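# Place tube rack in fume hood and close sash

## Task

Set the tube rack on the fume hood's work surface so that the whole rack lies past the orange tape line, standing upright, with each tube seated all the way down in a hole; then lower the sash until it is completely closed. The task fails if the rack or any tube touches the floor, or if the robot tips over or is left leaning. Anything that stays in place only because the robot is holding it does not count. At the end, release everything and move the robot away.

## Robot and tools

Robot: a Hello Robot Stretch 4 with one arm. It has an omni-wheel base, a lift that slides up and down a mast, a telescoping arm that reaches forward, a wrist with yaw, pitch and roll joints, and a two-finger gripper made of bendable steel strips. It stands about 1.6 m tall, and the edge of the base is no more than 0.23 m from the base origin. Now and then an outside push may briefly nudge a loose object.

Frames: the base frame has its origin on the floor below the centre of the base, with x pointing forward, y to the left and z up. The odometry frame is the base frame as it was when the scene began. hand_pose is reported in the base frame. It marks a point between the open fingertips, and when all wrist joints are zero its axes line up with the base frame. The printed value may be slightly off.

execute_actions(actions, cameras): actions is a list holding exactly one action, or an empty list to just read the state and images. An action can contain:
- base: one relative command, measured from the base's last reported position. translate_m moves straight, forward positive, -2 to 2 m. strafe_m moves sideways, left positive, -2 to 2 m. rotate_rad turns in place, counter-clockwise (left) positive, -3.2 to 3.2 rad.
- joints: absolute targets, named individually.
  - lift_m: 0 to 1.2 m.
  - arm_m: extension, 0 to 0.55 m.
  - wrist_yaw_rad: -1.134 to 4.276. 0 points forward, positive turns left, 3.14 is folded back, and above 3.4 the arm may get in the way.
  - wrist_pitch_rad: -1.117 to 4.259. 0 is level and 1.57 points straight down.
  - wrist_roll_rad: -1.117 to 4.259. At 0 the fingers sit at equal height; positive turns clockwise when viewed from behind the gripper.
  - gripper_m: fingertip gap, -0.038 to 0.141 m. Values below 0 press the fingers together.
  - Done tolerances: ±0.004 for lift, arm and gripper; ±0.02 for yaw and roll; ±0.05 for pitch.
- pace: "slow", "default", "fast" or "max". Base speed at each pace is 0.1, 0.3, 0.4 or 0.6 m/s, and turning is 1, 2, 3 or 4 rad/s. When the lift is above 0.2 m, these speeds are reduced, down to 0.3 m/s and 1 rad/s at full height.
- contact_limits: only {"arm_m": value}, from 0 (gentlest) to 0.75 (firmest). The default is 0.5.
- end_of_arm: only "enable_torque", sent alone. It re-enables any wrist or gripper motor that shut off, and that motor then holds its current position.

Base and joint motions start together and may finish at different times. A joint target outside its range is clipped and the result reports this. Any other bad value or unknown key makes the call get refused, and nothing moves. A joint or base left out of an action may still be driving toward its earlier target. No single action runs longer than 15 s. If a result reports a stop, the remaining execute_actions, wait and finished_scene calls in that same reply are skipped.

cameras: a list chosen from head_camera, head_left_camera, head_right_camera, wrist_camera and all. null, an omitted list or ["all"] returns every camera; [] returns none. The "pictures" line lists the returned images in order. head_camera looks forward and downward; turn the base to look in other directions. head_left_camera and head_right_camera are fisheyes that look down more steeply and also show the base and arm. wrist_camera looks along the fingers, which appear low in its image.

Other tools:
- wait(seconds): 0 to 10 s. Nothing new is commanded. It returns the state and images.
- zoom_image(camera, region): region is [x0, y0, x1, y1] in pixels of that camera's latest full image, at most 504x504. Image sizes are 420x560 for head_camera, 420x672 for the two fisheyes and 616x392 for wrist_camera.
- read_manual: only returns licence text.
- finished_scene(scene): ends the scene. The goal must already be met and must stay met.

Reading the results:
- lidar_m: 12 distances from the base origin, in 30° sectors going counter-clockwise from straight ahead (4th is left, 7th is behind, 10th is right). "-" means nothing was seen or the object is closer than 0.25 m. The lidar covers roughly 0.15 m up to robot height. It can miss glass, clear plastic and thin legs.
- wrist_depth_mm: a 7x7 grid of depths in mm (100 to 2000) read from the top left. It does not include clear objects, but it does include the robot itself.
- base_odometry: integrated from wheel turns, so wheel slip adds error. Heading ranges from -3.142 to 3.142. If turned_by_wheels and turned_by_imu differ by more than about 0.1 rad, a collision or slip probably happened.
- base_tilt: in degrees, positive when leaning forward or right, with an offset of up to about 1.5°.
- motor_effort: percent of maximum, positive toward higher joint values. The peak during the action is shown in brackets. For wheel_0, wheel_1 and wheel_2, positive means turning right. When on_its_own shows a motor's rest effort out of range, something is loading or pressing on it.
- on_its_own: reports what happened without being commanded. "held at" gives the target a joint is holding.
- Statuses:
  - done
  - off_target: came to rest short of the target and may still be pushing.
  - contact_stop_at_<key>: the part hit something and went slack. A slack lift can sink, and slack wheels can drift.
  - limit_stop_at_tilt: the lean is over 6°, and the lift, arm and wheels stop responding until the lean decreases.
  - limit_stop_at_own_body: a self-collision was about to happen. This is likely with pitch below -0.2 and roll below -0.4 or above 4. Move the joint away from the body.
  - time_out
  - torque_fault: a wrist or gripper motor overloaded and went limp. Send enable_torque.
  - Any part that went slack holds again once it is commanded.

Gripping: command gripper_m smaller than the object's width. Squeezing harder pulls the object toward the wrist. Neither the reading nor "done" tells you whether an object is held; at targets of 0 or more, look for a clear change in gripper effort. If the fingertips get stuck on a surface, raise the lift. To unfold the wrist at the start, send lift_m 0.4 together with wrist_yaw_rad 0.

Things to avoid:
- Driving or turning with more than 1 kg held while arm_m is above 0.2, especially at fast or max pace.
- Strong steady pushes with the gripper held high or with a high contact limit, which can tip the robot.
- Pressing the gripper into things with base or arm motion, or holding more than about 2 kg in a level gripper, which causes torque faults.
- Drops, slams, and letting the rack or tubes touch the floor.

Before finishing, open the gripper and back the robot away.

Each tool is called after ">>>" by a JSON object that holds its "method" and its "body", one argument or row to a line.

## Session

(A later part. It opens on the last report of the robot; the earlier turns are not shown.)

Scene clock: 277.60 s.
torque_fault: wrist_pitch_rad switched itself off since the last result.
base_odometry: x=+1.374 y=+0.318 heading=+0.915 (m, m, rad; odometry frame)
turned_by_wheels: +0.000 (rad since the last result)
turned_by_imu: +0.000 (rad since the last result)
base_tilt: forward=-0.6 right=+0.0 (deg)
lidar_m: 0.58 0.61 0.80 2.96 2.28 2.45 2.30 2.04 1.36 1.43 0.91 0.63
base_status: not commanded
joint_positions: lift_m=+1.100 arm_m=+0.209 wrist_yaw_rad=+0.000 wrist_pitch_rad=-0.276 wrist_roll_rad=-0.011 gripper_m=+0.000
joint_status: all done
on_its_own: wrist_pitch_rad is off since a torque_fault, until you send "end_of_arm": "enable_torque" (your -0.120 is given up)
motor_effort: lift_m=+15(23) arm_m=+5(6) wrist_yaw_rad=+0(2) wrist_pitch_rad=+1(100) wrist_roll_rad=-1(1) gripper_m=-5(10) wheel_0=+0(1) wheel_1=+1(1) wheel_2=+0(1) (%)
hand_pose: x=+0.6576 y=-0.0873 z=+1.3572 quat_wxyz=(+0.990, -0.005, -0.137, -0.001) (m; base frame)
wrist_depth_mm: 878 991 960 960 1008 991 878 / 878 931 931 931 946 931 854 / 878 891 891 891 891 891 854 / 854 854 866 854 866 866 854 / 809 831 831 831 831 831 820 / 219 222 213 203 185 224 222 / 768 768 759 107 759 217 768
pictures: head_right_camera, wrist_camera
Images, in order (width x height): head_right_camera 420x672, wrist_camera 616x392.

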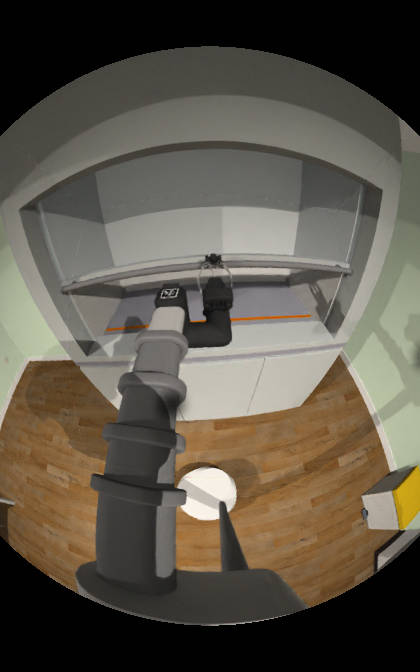

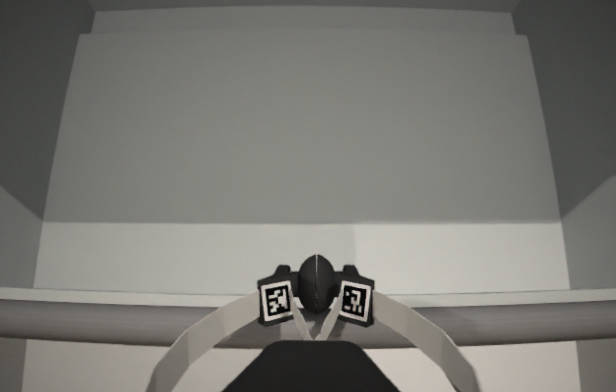

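>>> {"method": "execute_actions", "body": {
  "actions": [
    {"end_of_arm":"enable_torque"}
  ],
  "cameras": []
}}

>>> {"method": "execute_actions", "body": {
  "actions": [
    {"joints":{"lift_m":1.2,"arm_m":0.1}}
  ],
  "cameras": []
}}

>>> {"method": "execute_actions", "body": {
  "actions": [
    {"joints":{"wrist_yaw_rad":1.9,"wrist_pitch_rad":-0.15,"arm_m":0.3}}
  ],
  "cameras": ["head_camera","head_left_camera","head_right_camera"]
}}

Scene clock: 333.93 s.
base_odometry: x=+1.374 y=+0.318 heading=+0.915 (m, m, rad; odometry frame)
turned_by_wheels: +0.000 (rad since the last result)
turned_by_imu: +0.000 (rad since the last result)
base_tilt: forward=-0.6 right=+0.0 (deg)
lidar_m: 0.59 0.60 0.82 2.96 2.29 2.46 2.28 2.05 1.38 1.46 0.90 0.63
base_status: not commanded
joint_positions: lift_m=+1.100 arm_m=+0.209 wrist_yaw_rad=+0.000 wrist_pitch_rad=-0.276 wrist_roll_rad=-0.011 gripper_m=+0.000
joint_status: not commanded
end_of_arm: enable_torque: each motor that was off is on again
on_its_own: wrist_pitch_rad is held at -0.276, not at your -0.120, since a torque_fault
motor_effort: lift_m=+15(15) arm_m=+5(5) wrist_yaw_rad=-2(1) wrist_pitch_rad=+0(0) wrist_roll_rad=-1(1) gripper_m=-4(5) wheel_0=-1(0) wheel_1=+1(1) wheel_2=+0(0) (%)
hand_pose: x=+0.6576 y=-0.0873 z=+1.3572 quat_wxyz=(+0.990, -0.005, -0.137, -0.001) (m; base frame)
wrist_depth_mm: 878 991 960 976 1008 991 891 / 891 946 931 931 931 946 854 / 878 891 904 904 904 904 866 / 854 866 854 866 866 854 842 / 820 831 831 831 842 831 820 / 219 223 214 202 185 224 222 / 759 768 768 107 768 217 768
pictures: none
No camera images: the call's "cameras" was empty. Leave "cameras" out to get every camera's image.

Scene clock: 335.37 s.
base_odometry: x=+1.374 y=+0.318 heading=+0.915 (m, m, rad; odometry frame)
turned_by_wheels: +0.000 (rad since the last result)
turned_by_imu: +0.000 (rad since the last result)
base_tilt: forward=-0.6 right=+0.0 (deg)
lidar_m: 0.59 0.61 0.79 2.97 2.30 2.44 2.31 2.05 1.39 1.42 0.91 0.63
base_status: not commanded
joint_positions: lift_m=+1.200 arm_m=+0.101 wrist_yaw_rad=+0.000 wrist_pitch_rad=-0.274 wrist_roll_rad=-0.011 gripper_m=+0.000
joint_status: all done
on_its_own: wrist_pitch_rad is held at -0.276, not at your -0.120, since a torque_fault
motor_effort: lift_m=+22(22) arm_m=-6(7) wrist_yaw_rad=+0(2) wrist_pitch_rad=-6(6) wrist_roll_rad=-1(1) gripper_m=-5(4) wheel_0=-1(1) wheel_1=+1(1) wheel_2=+0(0) (%)
hand_pose: x=+0.5497 y=-0.0874 z=+1.4560 quat_wxyz=(+0.991, -0.005, -0.137, -0.001) (m; base frame)
wrist_depth_mm: 384 384 389 389 389 384 387 / 866 1042 1060 1060 1060 1042 854 / 891 1008 1025 1025 1008 1008 854 / 891 976 976 976 976 976 854 / 878 931 946 931 931 946 866 / 878 891 891 196 185 917 854 / 866 878 866 107 866 878 866
pictures: none
No camera images: the call's "cameras" was empty. Leave "cameras" out to get every camera's image.

Scene clock: 337.07 s.
base_odometry: x=+1.374 y=+0.318 heading=+0.915 (m, m, rad; odometry frame)
turned_by_wheels: +0.000 (rad since the last result)
turned_by_imu: +0.000 (rad since the last result)
base_tilt: forward=-0.6 right=+0.0 (deg)
lidar_m: 0.59 0.61 0.82 2.96 2.28 2.45 2.29 2.06 1.36 1.43 0.89 0.63
base_status: not commanded
joint_positions: lift_m=+1.200 arm_m=+0.299 wrist_yaw_rad=+1.899 wrist_pitch_rad=-0.148 wrist_roll_rad=-0.011 gripper_m=+0.000
joint_status: all done
motor_effort: lift_m=+23(22) arm_m=+6(5) wrist_yaw_rad=+2(2) wrist_pitch_rad=-6(6) wrist_roll_rad=-1(1) gripper_m=-6(5) wheel_0=-1(0) wheel_1=+1(1) wheel_2=+0(1) (%)
hand_pose: x=+0.4604 y=+0.2983 z=+1.4205 quat_wxyz=(+0.581, +0.057, -0.047, +0.811) (m; base frame)
wrist_depth_mm: 1708 1756 1808 1756 1808 455 442 / - - - - - 455 433 / - - - - - 449 430 / - - - - - 442 418 / - - - - - 449 413 / - - - 197 184 455 404 / - - - 107 - 407 370
pictures: head_camera, head_left_camera, head_right_camera
Images, in order (width x height): head_camera 420x560, head_left_camera 420x672, head_right_camera 420x672.

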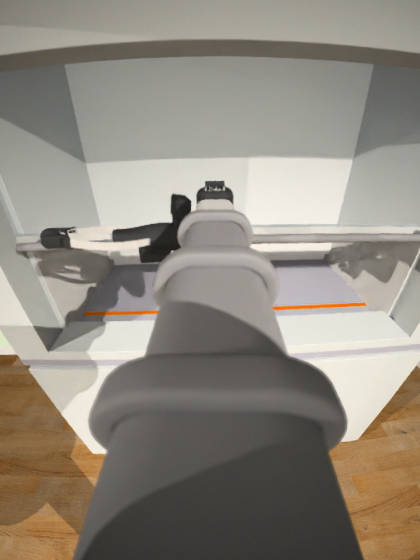

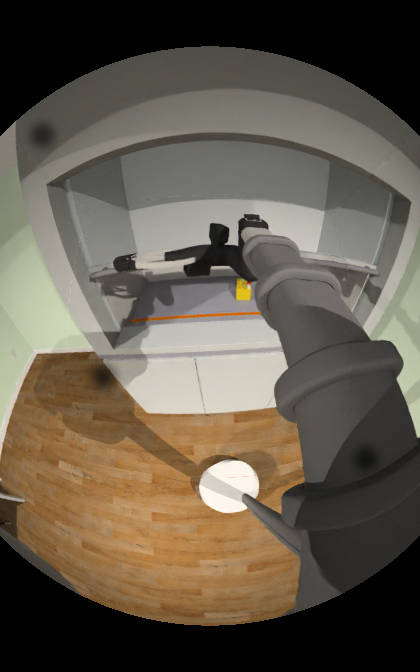

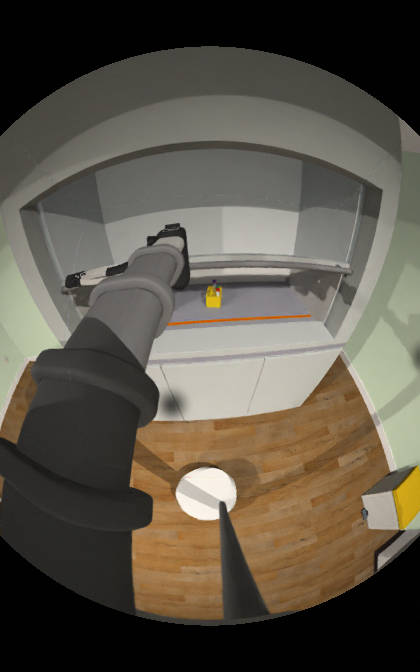

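>>> {"method": "execute_actions", "body": {
  "actions": [
    {"joints":{"arm_m":0.41},"contact_limits":{"arm_m":0.1},"pace":"slow"}
  ],
  "cameras": ["head_left_camera","wrist_camera"]
}}

>>> {"method": "zoom_image", "body": {
  "camera": "head_left_camera",
  "region": [90, 180, 290, 330]
}}

Scene clock: 345.27 s.
base_odometry: x=+1.374 y=+0.318 heading=+0.915 (m, m, rad; odometry frame)
turned_by_wheels: +0.000 (rad since the last result)
turned_by_imu: +0.000 (rad since the last result)
base_tilt: forward=-0.6 right=+0.0 (deg)
lidar_m: 0.57 0.59 0.80 2.97 2.29 2.43 2.31 2.05 1.38 1.44 0.90 0.63
base_status: not commanded
joint_positions: lift_m=+1.200 arm_m=+0.409 wrist_yaw_rad=+1.900 wrist_pitch_rad=-0.148 wrist_roll_rad=-0.011 gripper_m=+0.000
joint_status: all done
motor_effort: lift_m=+22(22) arm_m=+6(9) wrist_yaw_rad=+0(2) wrist_pitch_rad=-6(5) wrist_roll_rad=-1(1) gripper_m=-5(5) wheel_0=+0(0) wheel_1=+1(1) wheel_2=-1(0) (%)
contact_limits: arm_m 0.1
hand_pose: x=+0.5704 y=+0.2983 z=+1.4205 quat_wxyz=(+0.581, +0.057, -0.047, +0.811) (m; base frame)
wrist_depth_mm: 1708 1756 1756 1756 492 459 436 / - - - - 500 462 430 / - - - - 488 462 424 / - - - - 484 459 415 / - - - - 469 449 413 / - - - 196 185 439 404 / - - - 107 455 274 397
pictures: head_left_camera, wrist_camera
Images, in order (width x height): head_left_camera 420x672, wrist_camera 616x392.

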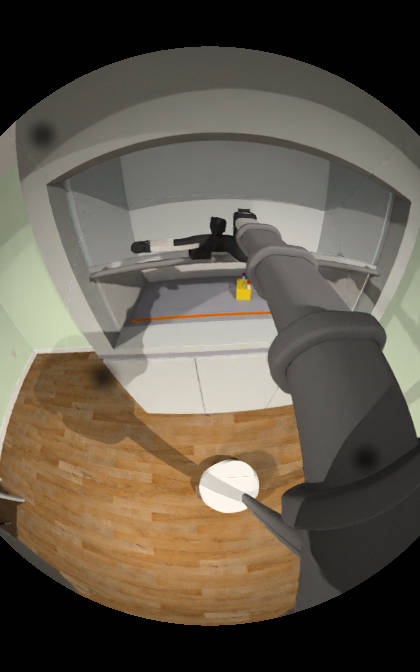

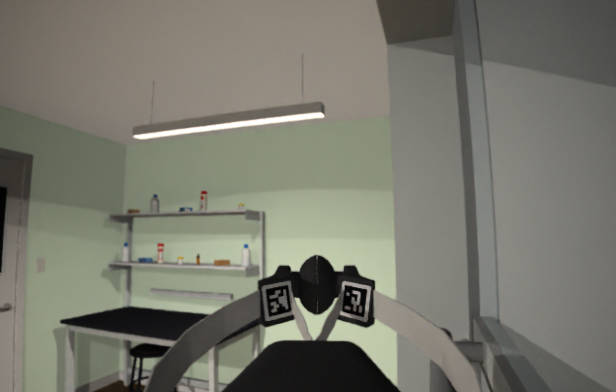

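Region (90, 180, 290, 330) of head_left_camera's 420x672 image, scaled by 2.520, with more detail than that image has; it fills the top 378 rows of this view, and the rest is white.

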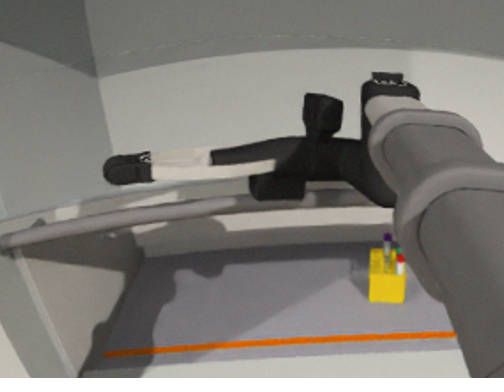

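It cleared over the bar. Press down.

>>> {"method": "execute_actions", "body": {
  "actions": [
    {"joints":{"lift_m":1.15},"pace":"slow"}
  ],
  "cameras": ["head_left_camera"]
}}

>>> {"method": "zoom_image", "body": {
  "camera": "head_left_camera",
  "region": [90, 180, 290, 330]
}}

Scene clock: 350.13 s.
base_odometry: x=+1.374 y=+0.318 heading=+0.915 (m, m, rad; odometry frame)
turned_by_wheels: +0.000 (rad since the last result)
turned_by_imu: +0.000 (rad since the last result)
base_tilt: forward=-0.6 right=+0.1 (deg)
lidar_m: 0.60 0.61 0.80 2.98 2.27 2.45 2.29 2.03 1.37 1.42 0.90 0.62
base_status: not commanded
joint_positions: lift_m=+1.182 arm_m=+0.409 wrist_yaw_rad=+1.901 wrist_pitch_rad=-0.151 wrist_roll_rad=-0.011 gripper_m=+0.000
joint_status: lift_m contact_stop (moved -0.018 of -0.050)
on_its_own: lift_m is slack since a contact_stop (your +1.150 is given up)
motor_effort: lift_m=+20(22) arm_m=+5(6) wrist_yaw_rad=-3(6) wrist_pitch_rad=+2(36) wrist_roll_rad=+2(13) gripper_m=-5(6) wheel_0=+0(0) wheel_1=+2(2) wheel_2=-1(1) (%)
hand_pose: x=+0.5703 y=+0.2982 z=+1.4034 quat_wxyz=(+0.580, +0.058, -0.048, +0.811) (m; base frame)
wrist_depth_mm: 1808 1756 1808 1808 500 462 436 / - - - - 500 469 430 / - - - - 484 462 424 / - - - - 480 455 418 / - - - - 477 449 410 / - - - 196 185 442 404 / - - - 107 455 274 397
pictures: head_left_camera
Images, in order (width x height): head_left_camera 420x672.

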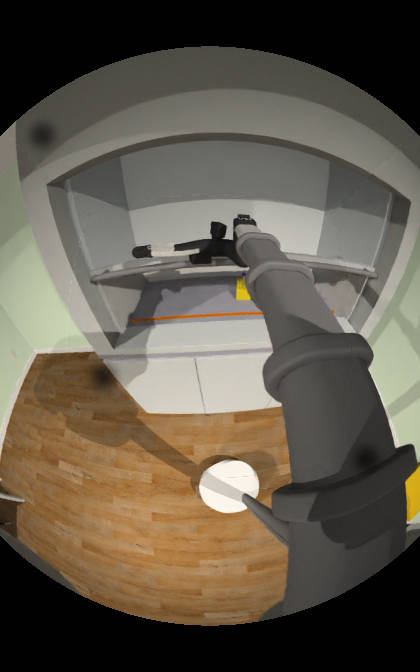

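Region (90, 180, 290, 330) of head_left_camera's 420x672 image, scaled by 2.520, with more detail than that image has; it fills the top 378 rows of this view, and the rest is white.

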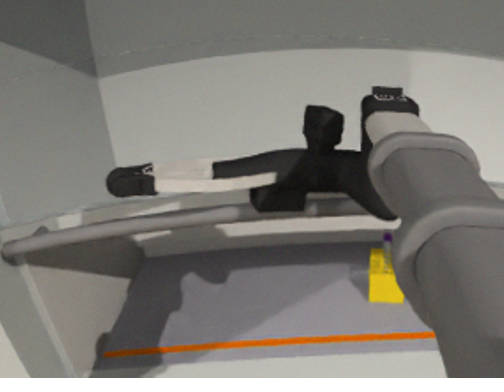

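>>> {"method": "execute_actions", "body": {
  "actions": [
    {"joints":{"lift_m":1.0}}
  ],
  "cameras": ["head_left_camera"]
}}

Scene clock: 353.43 s.
base_odometry: x=+1.374 y=+0.318 heading=+0.915 (m, m, rad; odometry frame)
turned_by_wheels: +0.000 (rad since the last result)
turned_by_imu: +0.000 (rad since the last result)
base_tilt: forward=-0.5 right=+0.0 (deg)
lidar_m: 0.57 0.61 0.82 2.97 2.28 2.46 2.30 2.03 1.38 1.43 0.91 0.63
base_status: not commanded
joint_positions: lift_m=+1.169 arm_m=+0.409 wrist_yaw_rad=+1.901 wrist_pitch_rad=-0.151 wrist_roll_rad=-0.011 gripper_m=+0.000
joint_status: lift_m contact_stop (moved -0.013 of -0.182)
on_its_own: lift_m is slack since a contact_stop (your +1.000 is given up)
motor_effort: lift_m=+19(19) arm_m=+4(5) wrist_yaw_rad=-5(7) wrist_pitch_rad=+2(36) wrist_roll_rad=+1(14) gripper_m=-5(4) wheel_0=-1(1) wheel_1=+2(2) wheel_2=-1(2) (%)
hand_pose: x=+0.5703 y=+0.2982 z=+1.3903 quat_wxyz=(+0.580, +0.058, -0.048, +0.811) (m; base frame)
wrist_depth_mm: 1808 1756 1808 1808 504 462 436 / - - - - 500 469 433 / - - - - 492 466 424 / - - - - 484 459 415 / - - - - 477 449 410 / - - - 196 185 442 404 / - - - 107 455 276 397
pictures: head_left_camera
Images, in order (width x height): head_left_camera 420x672.

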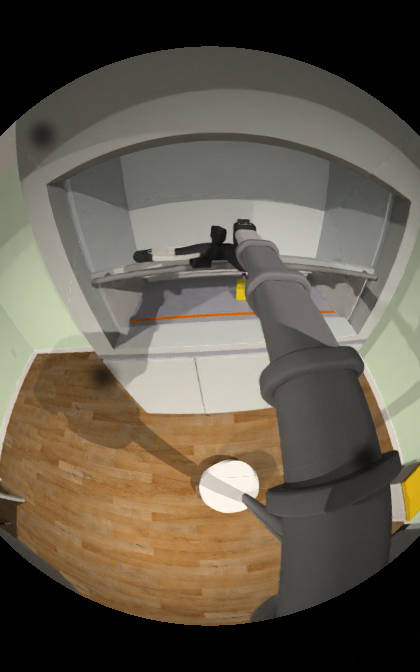

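>>> {"method": "execute_actions", "body": {
  "actions": [
    {"joints":{"lift_m":1.155},"pace":"slow"}
  ],
  "cameras": []
}}

>>> {"method": "execute_actions", "body": {
  "actions": [
    {"joints":{"lift_m":1.14},"pace":"slow"}
  ],
  "cameras": []
}}

>>> {"method": "execute_actions", "body": {
  "actions": [
    {"joints":{"lift_m":1.125},"pace":"slow"}
  ],
  "cameras": []
}}

Scene clock: 363.07 s.
base_odometry: x=+1.374 y=+0.318 heading=+0.915 (m, m, rad; odometry frame)
turned_by_wheels: +0.000 (rad since the last result)
turned_by_imu: +0.000 (rad since the last result)
base_tilt: forward=-0.6 right=+0.0 (deg)
lidar_m: 0.58 0.61 0.82 2.95 2.29 2.43 2.31 2.03 1.37 1.45 0.89 0.63
base_status: not commanded
joint_positions: lift_m=+1.161 arm_m=+0.409 wrist_yaw_rad=+1.902 wrist_pitch_rad=-0.152 wrist_roll_rad=-0.012 gripper_m=+0.000
joint_status: lift_m contact_stop (moved -0.008 of -0.014)
on_its_own: lift_m is slack since a contact_stop (your +1.155 is given up)
motor_effort: lift_m=+18(20) arm_m=+4(4) wrist_yaw_rad=-4(7) wrist_pitch_rad=+7(27) wrist_roll_rad=+2(5) gripper_m=-6(6) wheel_0=-1(0) wheel_1=+2(2) wheel_2=-2(2) (%)
hand_pose: x=+0.5702 y=+0.2981 z=+1.3825 quat_wxyz=(+0.580, +0.059, -0.049, +0.811) (m; base frame)
wrist_depth_mm: 1756 1808 1808 1863 508 462 439 / - - - - 500 473 430 / - - - - 492 466 424 / - - - - 480 455 415 / - - - - 480 449 410 / - - - 196 185 439 404 / - - - 107 452 277 397
pictures: none
No camera images: the call's "cameras" was empty. Leave "cameras" out to get every camera's image.

not run: a stop came earlier in this reply.

not run: a stop came earlier in this reply.

>>> {"method": "execute_actions", "body": {
  "actions": [
    {"joints":{"lift_m":0.9},"pace":"max"}
  ],
  "cameras": []
}}

Scene clock: 366.73 s.
base_odometry: x=+1.374 y=+0.318 heading=+0.915 (m, m, rad; odometry frame)
turned_by_wheels: +0.000 (rad since the last result)
turned_by_imu: +0.000 (rad since the last result)
base_tilt: forward=-0.5 right=+0.0 (deg)
lidar_m: 0.57 0.61 0.81 2.97 2.29 2.46 2.30 2.04 1.38 1.43 0.90 0.62
base_status: not commanded
joint_positions: lift_m=+1.144 arm_m=+0.409 wrist_yaw_rad=+1.900 wrist_pitch_rad=-0.148 wrist_roll_rad=-0.011 gripper_m=+0.000
joint_status: lift_m contact_stop (moved -0.016 of -0.261)
on_its_own: lift_m is slack since a contact_stop (your +0.900 is given up)
motor_effort: lift_m=+19(17) arm_m=+3(4) wrist_yaw_rad=-2(13) wrist_pitch_rad=-5(49) wrist_roll_rad=+1(20) gripper_m=-5(5) wheel_0=+0(1) wheel_1=+1(3) wheel_2=+0(3) (%)
hand_pose: x=+0.5706 y=+0.2983 z=+1.3652 quat_wxyz=(+0.580, +0.057, -0.048, +0.811) (m; base frame)
wrist_depth_mm: 1808 1808 1863 1921 508 466 436 / - - - - 500 466 430 / - - - - 492 462 424 / - - - - 480 455 418 / - - - - 473 449 413 / - - - 196 185 442 404 / - - - 107 452 272 397
pictures: none
No camera images: the call's "cameras" was empty. Leave "cameras" out to get every camera's image.

>>> {"method": "execute_actions", "body": {
  "actions": [
    {"joints":{"lift_m":0.9},"pace":"max"}
  ],
  "cameras": []
}}

Scene clock: 380.07 s.
base_odometry: x=+1.374 y=+0.318 heading=+0.915 (m, m, rad; odometry frame)
turned_by_wheels: +0.000 (rad since the last result)
turned_by_imu: +0.000 (rad since the last result)
base_tilt: forward=-0.5 right=+0.0 (deg)
lidar_m: 0.57 0.59 0.81 2.96 2.28 2.45 2.29 2.04 1.38 1.41 0.91 0.64
base_status: not commanded
joint_positions: lift_m=+1.119 arm_m=+0.410 wrist_yaw_rad=+1.900 wrist_pitch_rad=-0.148 wrist_roll_rad=-0.011 gripper_m=+0.000
joint_status: lift_m contact_stop (moved -0.025 of -0.244)
on_its_own: lift_m is slack since a contact_stop (your +0.900 is given up)
motor_effort: lift_m=+19(21) arm_m=+2(3) wrist_yaw_rad=+0(16) wrist_pitch_rad=-5(57) wrist_roll_rad=+1(25) gripper_m=-5(5) wheel_0=+0(0) wheel_1=+1(4) wheel_2=+0(4) (%)
hand_pose: x=+0.5709 y=+0.2983 z=+1.3402 quat_wxyz=(+0.580, +0.057, -0.048, +0.811) (m; base frame)
wrist_depth_mm: 1863 1863 1921 1921 504 462 436 / - - - - 496 466 427 / - - - - 488 466 421 / - - - - 480 459 415 / - - - - 473 449 410 / - - - 196 185 439 404 / - - - 107 455 274 397
pictures: none
No camera images: the call's "cameras" was empty. Leave "cameras" out to get every camera's image.

>>> {"method": "execute_actions", "body": {
  "actions": [
    {"joints":{"lift_m":0.9},"pace":"max"}
  ],
  "cameras": []
}}

Scene clock: 386.70 s.
base_odometry: x=+1.374 y=+0.318 heading=+0.915 (m, m, rad; odometry frame)
turned_by_wheels: +0.000 (rad since the last result)
turned_by_imu: -0.001 (rad since the last result)
base_tilt: forward=-0.5 right=+0.0 (deg)
lidar_m: 0.57 0.60 0.79 2.97 2.28 2.47 2.30 2.03 1.37 1.43 0.91 0.64
base_status: not commanded
joint_positions: lift_m=+1.085 arm_m=+0.410 wrist_yaw_rad=+1.900 wrist_pitch_rad=-0.148 wrist_roll_rad=-0.011 gripper_m=+0.000
joint_status: lift_m contact_stop (moved -0.034 of -0.219)
on_its_own: lift_m is slack since a contact_stop (your +0.900 is given up)
motor_effort: lift_m=+19(20) arm_m=+1(2) wrist_yaw_rad=+0(22) wrist_pitch_rad=-5(65) wrist_roll_rad=+1(30) gripper_m=-6(5) wheel_0=+0(2) wheel_1=+0(5) wheel_2=+0(9) (%)
hand_pose: x=+0.5712 y=+0.2983 z=+1.3062 quat_wxyz=(+0.580, +0.057, -0.048, +0.811) (m; base frame)
wrist_depth_mm: 1921 1921 1983 - 504 462 436 / - - - - 500 459 424 / - - - - 488 462 424 / - - - - 477 455 415 / - - - - 473 449 410 / - - - 197 185 439 402 / - - - 107 452 277 397
pictures: none
No camera images: the call's "cameras" was empty. Leave "cameras" out to get every camera's image.

>>> {"method": "execute_actions", "body": {
  "actions": [
    {"joints":{"lift_m":0.9},"pace":"fast"}
  ],
  "cameras": []
}}

Scene clock: 390.63 s.
base_odometry: x=+1.374 y=+0.318 heading=+0.915 (m, m, rad; odometry frame)
turned_by_wheels: +0.000 (rad since the last result)
turned_by_imu: +0.000 (rad since the last result)
base_tilt: forward=-0.5 right=+0.1 (deg)
lidar_m: 0.58 0.60 0.83 2.97 2.27 2.45 2.30 2.04 1.40 1.42 0.91 0.62
base_status: not commanded
joint_positions: lift_m=+1.061 arm_m=+0.410 wrist_yaw_rad=+1.900 wrist_pitch_rad=-0.148 wrist_roll_rad=-0.011 gripper_m=+0.000
joint_status: lift_m contact_stop (moved -0.025 of -0.185)
on_its_own: lift_m is slack since a contact_stop (your +0.900 is given up)
motor_effort: lift_m=+20(19) arm_m=+1(1) wrist_yaw_rad=-2(13) wrist_pitch_rad=-5(46) wrist_roll_rad=+1(20) gripper_m=-6(6) wheel_0=+0(0) wheel_1=+2(2) wheel_2=-2(2) (%)
hand_pose: x=+0.5711 y=+0.2983 z=+1.2817 quat_wxyz=(+0.580, +0.057, -0.048, +0.811) (m; base frame)
wrist_depth_mm: 1983 1983 - - 504 462 436 / - - - - 496 459 430 / - - - - 488 462 424 / - - - - 484 452 415 / - - - - 473 449 407 / - - - 197 185 436 404 / - - - 107 452 268 397
pictures: none
No camera images: the call's "cameras" was empty. Leave "cameras" out to get every camera's image.

>>> {"method": "execute_actions", "body": {
  "actions": [
    {"joints":{"lift_m":0.9},"pace":"max"}
  ],
  "cameras": []
}}

Scene clock: 394.40 s.
base_odometry: x=+1.374 y=+0.318 heading=+0.915 (m, m, rad; odometry frame)
turned_by_wheels: +0.000 (rad since the last result)
turned_by_imu: +0.000 (rad since the last result)
base_tilt: forward=-0.6 right=+0.1 (deg)
lidar_m: 0.57 0.61 0.81 2.96 2.29 2.45 2.28 2.04 1.38 1.42 0.91 0.62
base_status: not commanded
joint_positions: lift_m=+1.036 arm_m=+0.410 wrist_yaw_rad=+1.900 wrist_pitch_rad=-0.148 wrist_roll_rad=-0.011 gripper_m=+0.000
joint_status: lift_m contact_stop (moved -0.025 of -0.161)
on_its_own: lift_m is slack since a contact_stop (your +0.900 is given up)
motor_effort: lift_m=+19(21) arm_m=+0(1) wrist_yaw_rad=-2(20) wrist_pitch_rad=-5(56) wrist_roll_rad=+1(26) gripper_m=-5(6) wheel_0=+0(0) wheel_1=+1(3) wheel_2=-1(3) (%)
hand_pose: x=+0.5712 y=+0.2983 z=+1.2568 quat_wxyz=(+0.580, +0.057, -0.048, +0.811) (m; base frame)
wrist_depth_mm: 1983 - - - 504 459 433 / - - - - 500 459 427 / - - - - 488 462 424 / - - - - 477 455 413 / - - - - 469 449 407 / - - - 197 185 439 402 / - - - 107 455 271 397
pictures: none
No camera images: the call's "cameras" was empty. Leave "cameras" out to get every camera's image.

>>> {"method": "execute_actions", "body": {
  "actions": [
    {"joints":{"lift_m":0.9},"pace":"max"}
  ],
  "cameras": []
}}

Scene clock: 397.93 s.
base_odometry: x=+1.374 y=+0.318 heading=+0.915 (m, m, rad; odometry frame)
turned_by_wheels: +0.000 (rad since the last result)
turned_by_imu: -0.001 (rad since the last result)
base_tilt: forward=-0.5 right=+0.1 (deg)
lidar_m: 0.58 0.61 0.78 2.95 2.29 2.46 2.30 2.04 1.36 1.42 0.90 0.62
base_status: not commanded
joint_positions: lift_m=+1.002 arm_m=+0.410 wrist_yaw_rad=+1.900 wrist_pitch_rad=-0.148 wrist_roll_rad=-0.011 gripper_m=+0.000
joint_status: lift_m contact_stop (moved -0.034 of -0.136)
on_its_own: lift_m is slack since a contact_stop (your +0.900 is given up)
motor_effort: lift_m=+19(19) arm_m=+0(0) wrist_yaw_rad=+0(26) wrist_pitch_rad=-5(64) wrist_roll_rad=+1(31) gripper_m=-5(6) wheel_0=+0(1) wheel_1=+0(5) wheel_2=+0(8) (%)
hand_pose: x=+0.5714 y=+0.2983 z=+1.2229 quat_wxyz=(+0.580, +0.057, -0.048, +0.811) (m; base frame)
wrist_depth_mm: - - - - 504 462 433 / - - - - 496 459 430 / - - - - 484 462 421 / - - - - 480 452 415 / - - - - 469 449 410 / - - - 197 185 439 402 / - - - 107 452 281 397
pictures: none
No camera images: the call's "cameras" was empty. Leave "cameras" out to get every camera's image.

>>> {"method": "execute_actions", "body": {
  "actions": [
    {"joints":{"lift_m":0.8},"pace":"fast"}
  ],
  "cameras": []
}}

Scene clock: 401.00 s.
base_odometry: x=+1.374 y=+0.318 heading=+0.915 (m, m, rad; odometry frame)
turned_by_wheels: +0.000 (rad since the last result)
turned_by_imu: +0.000 (rad since the last result)
base_tilt: forward=-0.5 right=+0.0 (deg)
lidar_m: 0.59 0.62 0.82 2.97 2.28 2.46 2.29 2.05 1.37 1.43 0.89 0.62
base_status: not commanded
joint_positions: lift_m=+0.978 arm_m=+0.410 wrist_yaw_rad=+1.900 wrist_pitch_rad=-0.149 wrist_roll_rad=-0.011 gripper_m=+0.000
joint_status: lift_m contact_stop (moved -0.025 of -0.202)
on_its_own: lift_m is slack since a contact_stop (your +0.800 is given up)
motor_effort: lift_m=+19(21) arm_m=+0(0) wrist_yaw_rad=-1(13) wrist_pitch_rad=-4(44) wrist_roll_rad=+1(20) gripper_m=-6(6) wheel_0=+1(1) wheel_1=+2(2) wheel_2=-2(2) (%)
hand_pose: x=+0.5713 y=+0.2982 z=+1.1985 quat_wxyz=(+0.580, +0.057, -0.048, +0.811) (m; base frame)
wrist_depth_mm: - - - - 504 459 433 / - - - - 496 459 427 / - - - - 484 459 421 / - - - - 477 455 418 / - - - - 469 449 410 / - - - 197 185 433 402 / - - - 107 452 265 397
pictures: none
No camera images: the call's "cameras" was empty. Leave "cameras" out to get every camera's image.

>>> {"method": "execute_actions", "body": {
  "actions": [
    {"joints":{"lift_m":0.8},"pace":"max"}
  ],
  "cameras": []
}}

Scene clock: 404.33 s.
base_odometry: x=+1.374 y=+0.318 heading=+0.915 (m, m, rad; odometry frame)
turned_by_wheels: +0.000 (rad since the last result)
turned_by_imu: +0.000 (rad since the last result)
base_tilt: forward=-0.5 right=+0.0 (deg)
lidar_m: 0.57 0.61 0.81 2.95 2.25 2.47 2.29 2.03 1.37 1.43 0.90 0.62
base_status: not commanded
joint_positions: lift_m=+0.953 arm_m=+0.410 wrist_yaw_rad=+1.900 wrist_pitch_rad=-0.148 wrist_roll_rad=-0.011 gripper_m=+0.000
joint_status: lift_m contact_stop (moved -0.025 of -0.178)
on_its_own: lift_m is slack since a contact_stop (your +0.800 is given up)
motor_effort: lift_m=+19(19) arm_m=-1(0) wrist_yaw_rad=-1(20) wrist_pitch_rad=-5(55) wrist_roll_rad=+1(26) gripper_m=-4(5) wheel_0=+0(0) wheel_1=+1(3) wheel_2=-1(4) (%)
hand_pose: x=+0.5713 y=+0.2983 z=+1.1734 quat_wxyz=(+0.580, +0.057, -0.048, +0.811) (m; base frame)
wrist_depth_mm: - - - - 500 462 436 / - - - - 496 459 427 / - - - - 488 462 421 / - - - - 477 452 415 / - - - - 469 445 410 / - - - 197 185 436 404 / - - - 107 452 272 397
pictures: none
No camera images: the call's "cameras" was empty. Leave "cameras" out to get every camera's image.

>>> {"method": "execute_actions", "body": {
  "actions": [
    {"joints":{"lift_m":0.8},"pace":"max"}
  ],
  "cameras": ["head_left_camera"]
}}

>>> {"method": "zoom_image", "body": {
  "camera": "head_left_camera",
  "region": [60, 230, 300, 400]
}}

Scene clock: 409.50 s.
base_odometry: x=+1.374 y=+0.318 heading=+0.915 (m, m, rad; odometry frame)
turned_by_wheels: +0.000 (rad since the last result)
turned_by_imu: -0.001 (rad since the last result)
base_tilt: forward=-0.5 right=-0.1 (deg)
lidar_m: 0.58 0.61 0.80 2.96 2.27 2.45 2.29 2.04 1.38 1.43 0.90 0.60
base_status: not commanded
joint_positions: lift_m=+0.919 arm_m=+0.410 wrist_yaw_rad=+1.900 wrist_pitch_rad=-0.148 wrist_roll_rad=-0.011 gripper_m=+0.000
joint_status: lift_m contact_stop (moved -0.034 of -0.153)
on_its_own: lift_m is slack since a contact_stop (your +0.800 is given up)
motor_effort: lift_m=+19(20) arm_m=-1(1) wrist_yaw_rad=-1(26) wrist_pitch_rad=-6(63) wrist_roll_rad=+1(31) gripper_m=-6(5) wheel_0=+0(1) wheel_1=+0(5) wheel_2=+0(8) (%)
hand_pose: x=+0.5715 y=+0.2983 z=+1.1394 quat_wxyz=(+0.580, +0.057, -0.048, +0.811) (m; base frame)
wrist_depth_mm: - - - - 504 462 436 / - - - - 496 452 424 / - - - - 488 459 421 / - - - - 477 455 415 / - - - - 469 449 410 / - - - 196 185 436 402 / - - - 107 452 277 397
pictures: head_left_camera
Images, in order (width x height): head_left_camera 420x672.

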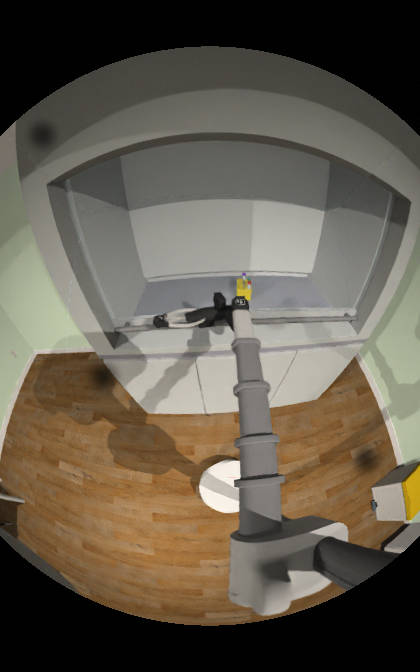

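Region (60, 230, 300, 400) of head_left_camera's 420x672 image, scaled by 2.100, with more detail than that image has; it fills the top 357 rows of this view, and the rest is white.

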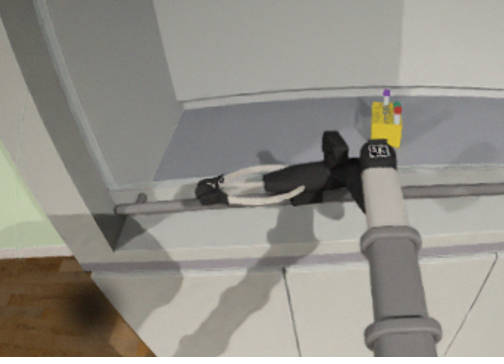

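>>> {"method": "execute_actions", "body": {
  "actions": [
    {"joints":{"lift_m":0.8},"pace":"fast"}
  ],
  "cameras": []
}}

Scene clock: 413.47 s.
base_odometry: x=+1.374 y=+0.318 heading=+0.915 (m, m, rad; odometry frame)
turned_by_wheels: +0.000 (rad since the last result)
turned_by_imu: +0.000 (rad since the last result)
base_tilt: forward=-0.5 right=+0.0 (deg)
lidar_m: 0.58 0.59 0.81 2.97 2.26 2.47 2.27 2.04 1.37 1.42 0.90 0.63
base_status: not commanded
joint_positions: lift_m=+0.894 arm_m=+0.410 wrist_yaw_rad=+1.900 wrist_pitch_rad=-0.148 wrist_roll_rad=-0.011 gripper_m=+0.000
joint_status: lift_m contact_stop (moved -0.025 of -0.119)
on_its_own: lift_m is slack since a contact_stop (your +0.800 is given up)
motor_effort: lift_m=+19(19) arm_m=-1(1) wrist_yaw_rad=-1(15) wrist_pitch_rad=-5(44) wrist_roll_rad=+1(20) gripper_m=-6(5) wheel_0=+1(0) wheel_1=+1(2) wheel_2=-1(2) (%)
hand_pose: x=+0.5714 y=+0.2983 z=+1.1150 quat_wxyz=(+0.580, +0.057, -0.048, +0.811) (m; base frame)
wrist_depth_mm: - - - - 504 462 433 / - - - - 496 455 427 / - - - - 488 462 421 / - - - - 477 452 418 / - - - - 469 445 410 / - - - 196 185 427 404 / - - - 107 452 263 397
pictures: none
No camera images: the call's "cameras" was empty. Leave "cameras" out to get every camera's image.

>>> {"method": "execute_actions", "body": {
  "actions": [
    {"joints":{"lift_m":0.8},"pace":"fast"}
  ],
  "cameras": []
}}

Scene clock: 416.80 s.
base_odometry: x=+1.374 y=+0.318 heading=+0.915 (m, m, rad; odometry frame)
turned_by_wheels: +0.000 (rad since the last result)
turned_by_imu: +0.000 (rad since the last result)
base_tilt: forward=-0.5 right=+0.0 (deg)
lidar_m: 0.58 0.61 0.79 2.97 2.27 2.44 2.29 2.04 1.37 1.44 0.91 0.61
base_status: not commanded
joint_positions: lift_m=+0.875 arm_m=+0.410 wrist_yaw_rad=+1.900 wrist_pitch_rad=-0.148 wrist_roll_rad=-0.011 gripper_m=+0.000
joint_status: lift_m contact_stop (moved -0.019 of -0.094)
on_its_own: lift_m is slack since a contact_stop (your +0.800 is given up)
motor_effort: lift_m=+19(21) arm_m=-1(1) wrist_yaw_rad=-1(13) wrist_pitch_rad=-4(42) wrist_roll_rad=+1(19) gripper_m=-3(6) wheel_0=+0(0) wheel_1=+1(2) wheel_2=+0(3) (%)
hand_pose: x=+0.5714 y=+0.2983 z=+1.0959 quat_wxyz=(+0.580, +0.057, -0.048, +0.811) (m; base frame)
wrist_depth_mm: - - - - 504 459 433 / - - - - 496 455 427 / - - - - 484 459 421 / - - - - 480 452 415 / - - - - 469 449 407 / - - - 196 185 430 402 / - - - 107 433 264 397
pictures: none
No camera images: the call's "cameras" was empty. Leave "cameras" out to get every camera's image.

>>> {"method": "execute_actions", "body": {
  "actions": [
    {"joints":{"lift_m":0.8}}
  ],
  "cameras": []
}}

Scene clock: 419.33 s.
base_odometry: x=+1.374 y=+0.318 heading=+0.915 (m, m, rad; odometry frame)
turned_by_wheels: +0.000 (rad since the last result)
turned_by_imu: +0.000 (rad since the last result)
base_tilt: forward=-0.5 right=+0.0 (deg)
lidar_m: 0.58 0.60 0.80 2.97 2.25 2.47 2.29 2.05 1.38 1.44 0.90 0.61
base_status: not commanded
joint_positions: lift_m=+0.858 arm_m=+0.410 wrist_yaw_rad=+1.901 wrist_pitch_rad=-0.150 wrist_roll_rad=-0.011 gripper_m=+0.000
joint_status: lift_m contact_stop (moved -0.017 of -0.075)
on_its_own: lift_m is slack since a contact_stop (your +0.800 is given up)
motor_effort: lift_m=+19(20) arm_m=-1(1) wrist_yaw_rad=-3(10) wrist_pitch_rad=+0(37) wrist_roll_rad=+1(15) gripper_m=-4(6) wheel_0=+0(0) wheel_1=+1(2) wheel_2=-2(2) (%)
hand_pose: x=+0.5713 y=+0.2982 z=+1.0797 quat_wxyz=(+0.580, +0.058, -0.048, +0.811) (m; base frame)
wrist_depth_mm: - - - - 504 462 436 / - - - - 496 459 427 / - - - - 484 459 421 / - - - - 477 452 415 / - - - - 469 445 410 / - - - 196 185 430 402 / - - - 107 392 267 394
pictures: none
No camera images: the call's "cameras" was empty. Leave "cameras" out to get every camera's image.

>>> {"method": "execute_actions", "body": {
  "actions": [
    {"joints":{"lift_m":0.8}}
  ],
  "cameras": ["head_left_camera"]
}}

>>> {"method": "zoom_image", "body": {
  "camera": "head_left_camera",
  "region": [60, 230, 300, 400]
}}

Scene clock: 423.53 s.
base_odometry: x=+1.374 y=+0.318 heading=+0.915 (m, m, rad; odometry frame)
turned_by_wheels: +0.000 (rad since the last result)
turned_by_imu: +0.000 (rad since the last result)
base_tilt: forward=-0.6 right=+0.0 (deg)
lidar_m: 0.58 0.61 0.80 2.97 2.29 2.44 2.28 2.05 1.37 1.42 0.91 0.61
base_status: not commanded
joint_positions: lift_m=+0.849 arm_m=+0.410 wrist_yaw_rad=+1.902 wrist_pitch_rad=-0.156 wrist_roll_rad=-0.012 gripper_m=+0.000
joint_status: lift_m contact_stop (moved -0.009 of -0.058)
on_its_own: lift_m is slack since a contact_stop (your +0.800 is given up)
motor_effort: lift_m=+12(17) arm_m=-1(1) wrist_yaw_rad=-8(11) wrist_pitch_rad=+17(35) wrist_roll_rad=+2(13) gripper_m=-5(5) wheel_0=+0(0) wheel_1=+2(2) wheel_2=-3(3) (%)
hand_pose: x=+0.5710 y=+0.2979 z=+1.0723 quat_wxyz=(+0.579, +0.060, -0.050, +0.811) (m; base frame)
wrist_depth_mm: - - - - 508 466 436 / - - - - 500 469 433 / - - - - 492 466 424 / - - - - 480 455 415 / - - - - 473 449 410 / - - - 197 185 439 402 / - - - 107 392 274 394
pictures: head_left_camera
Images, in order (width x height): head_left_camera 420x672.

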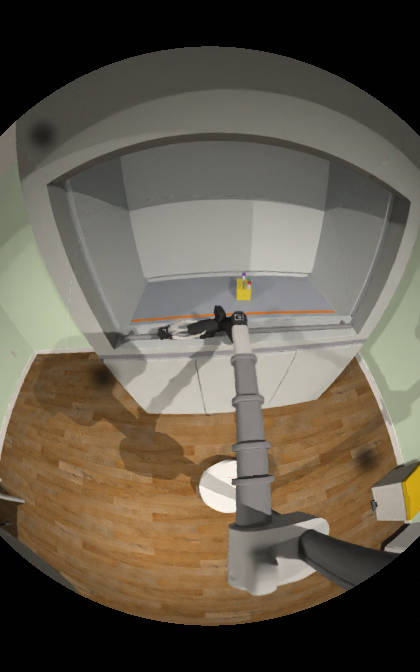

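Region (60, 230, 300, 400) of head_left_camera's 420x672 image, scaled by 2.100, with more detail than that image has; it fills the top 357 rows of this view, and the rest is white.

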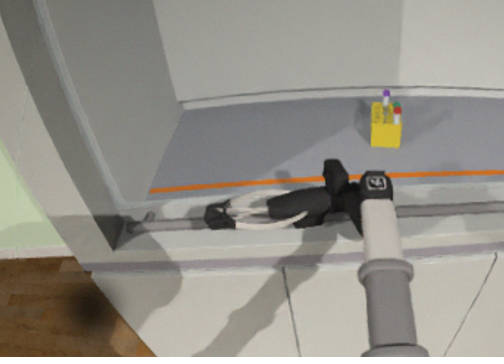

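Likely bottomed. One more push to confirm.

>>> {"method": "execute_actions", "body": {
  "actions": [
    {"joints":{"lift_m":0.8}}
  ],
  "cameras": []
}}

Scene clock: 426.87 s.
base_odometry: x=+1.374 y=+0.318 heading=+0.915 (m, m, rad; odometry frame)
turned_by_wheels: +0.000 (rad since the last result)
turned_by_imu: +0.000 (rad since the last result)
base_tilt: forward=-0.6 right=+0.0 (deg)
lidar_m: 0.58 0.62 0.81 2.96 2.27 2.44 2.29 2.04 1.36 1.41 0.91 0.64
base_status: not commanded
joint_positions: lift_m=+0.849 arm_m=+0.410 wrist_yaw_rad=+1.903 wrist_pitch_rad=-0.156 wrist_roll_rad=-0.011 gripper_m=+0.000
joint_status: lift_m contact_stop (moved +0.000 of -0.049)
on_its_own: lift_m is slack since a contact_stop (your +0.800 is given up)
motor_effort: lift_m=+12(17) arm_m=-1(1) wrist_yaw_rad=-8(11) wrist_pitch_rad=+17(41) wrist_roll_rad=+1(17) gripper_m=-6(5) wheel_0=+0(0) wheel_1=+2(2) wheel_2=-3(3) (%)
hand_pose: x=+0.5708 y=+0.2979 z=+1.0725 quat_wxyz=(+0.579, +0.060, -0.050, +0.812) (m; base frame)
wrist_depth_mm: - - - - 512 466 439 / - - - - 500 469 430 / - - - - 488 466 424 / - - - - 480 455 415 / - - - - 469 449 407 / - - - 196 185 439 402 / - - - 107 392 273 394
pictures: none
No camera images: the call's "cameras" was empty. Leave "cameras" out to get every camera's image.

>>> {"method": "execute_actions", "body": {
  "actions": [
    {"joints":{"lift_m":0.88}}
  ],
  "cameras": []
}}

>>> {"method": "execute_actions", "body": {
  "actions": [
    {"joints":{"arm_m":0.0}}
  ],
  "cameras": []
}}

>>> {"method": "execute_actions", "body": {
  "actions": [
    {"joints":{"wrist_yaw_rad":0.0,"wrist_pitch_rad":0.0,"lift_m":0.8}}
  ],
  "cameras": ["head_camera","wrist_camera"]
}}

Scene clock: 434.53 s.
base_odometry: x=+1.374 y=+0.318 heading=+0.915 (m, m, rad; odometry frame)
turned_by_wheels: +0.000 (rad since the last result)
turned_by_imu: +0.000 (rad since the last result)
base_tilt: forward=-0.6 right=+0.0 (deg)
lidar_m: 0.59 0.60 0.80 2.95 2.25 2.43 2.28 2.05 1.37 1.44 0.92 0.63
base_status: not commanded
joint_positions: lift_m=+0.880 arm_m=+0.410 wrist_yaw_rad=+1.900 wrist_pitch_rad=-0.148 wrist_roll_rad=-0.011 gripper_m=+0.000
joint_status: all done
motor_effort: lift_m=+22(25) arm_m=-1(1) wrist_yaw_rad=-2(6) wrist_pitch_rad=-5(6) wrist_roll_rad=+1(1) gripper_m=-5(4) wheel_0=+0(0) wheel_1=+2(2) wheel_2=-2(2) (%)
hand_pose: x=+0.5714 y=+0.2983 z=+1.1005 quat_wxyz=(+0.580, +0.057, -0.047, +0.811) (m; base frame)
wrist_depth_mm: - - - - 504 459 433 / - - - - 492 455 427 / - - - - 488 462 421 / - - - - 480 455 415 / - - - - 473 445 410 / - - - 197 185 439 402 / - - - 107 445 327 397
pictures: none
No camera images: the call's "cameras" was empty. Leave "cameras" out to get every camera's image.

Scene clock: 436.83 s.
base_odometry: x=+1.374 y=+0.318 heading=+0.915 (m, m, rad; odometry frame)
turned_by_wheels: +0.000 (rad since the last result)
turned_by_imu: +0.000 (rad since the last result)
base_tilt: forward=-0.6 right=+0.0 (deg)
lidar_m: 0.58 0.59 0.82 2.96 2.27 2.43 2.28 2.06 1.38 1.45 0.93 0.60
base_status: not commanded
joint_positions: lift_m=+0.880 arm_m=+0.001 wrist_yaw_rad=+1.900 wrist_pitch_rad=-0.148 wrist_roll_rad=-0.011 gripper_m=+0.000
joint_status: all done
motor_effort: lift_m=+22(22) arm_m=-6(7) wrist_yaw_rad=+0(3) wrist_pitch_rad=-5(5) wrist_roll_rad=+0(1) gripper_m=-6(5) wheel_0=+0(0) wheel_1=+2(2) wheel_2=-1(1) (%)
hand_pose: x=+0.1624 y=+0.2983 z=+1.1005 quat_wxyz=(+0.580, +0.057, -0.047, +0.811) (m; base frame)
wrist_depth_mm: - - - - - - - / - - - - - - - / - - - - - - - / - - - - - - - / - - - - - - - / - - - 196 185 - - / - - - 107 - - -
pictures: none
No camera images: the call's "cameras" was empty. Leave "cameras" out to get every camera's image.

Scene clock: 438.50 s.
base_odometry: x=+1.374 y=+0.318 heading=+0.915 (m, m, rad; odometry frame)
turned_by_wheels: +0.000 (rad since the last result)
turned_by_imu: +0.000 (rad since the last result)
base_tilt: forward=-0.6 right=+0.0 (deg)
lidar_m: 0.58 0.61 0.81 2.97 2.26 2.45 2.30 2.04 1.36 1.44 0.91 0.62
base_status: not commanded
joint_positions: lift_m=+0.800 arm_m=+0.001 wrist_yaw_rad=+0.001 wrist_pitch_rad=+0.002 wrist_roll_rad=-0.011 gripper_m=+0.000
joint_status: all done
motor_effort: lift_m=+16(22) arm_m=-6(6) wrist_yaw_rad=-2(2) wrist_pitch_rad=-6(4) wrist_roll_rad=+0(0) gripper_m=-5(7) wheel_0=+0(0) wheel_1=+2(2) wheel_2=-2(2) (%)
hand_pose: x=+0.4605 y=-0.0873 z=+0.9779 quat_wxyz=(+1.000, -0.005, +0.001, +0.000) (m; base frame)
wrist_depth_mm: 878 1008 1008 1008 1025 1008 878 / 878 1008 1008 1008 1025 1025 866 / 878 1025 1025 1025 1025 1025 878 / 831 1008 1042 1025 1025 1042 831 / 375 377 377 377 379 379 379 / 377 379 379 196 185 379 379 / 379 379 382 107 382 382 382
pictures: head_camera, wrist_camera
Images, in order (width x height): head_camera 420x560, wrist_camera 616x392.

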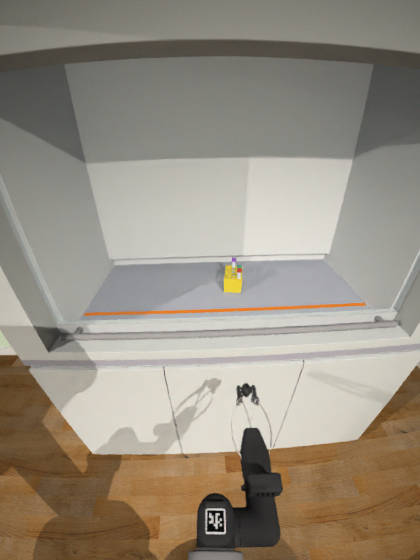

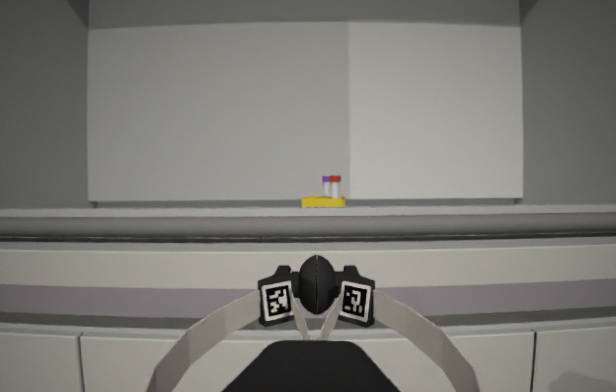

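Sash closed, tubes level.

>>> {"method": "finished_scene", "body": {
  "scene": 1
}}

The scene is finished: the task was done.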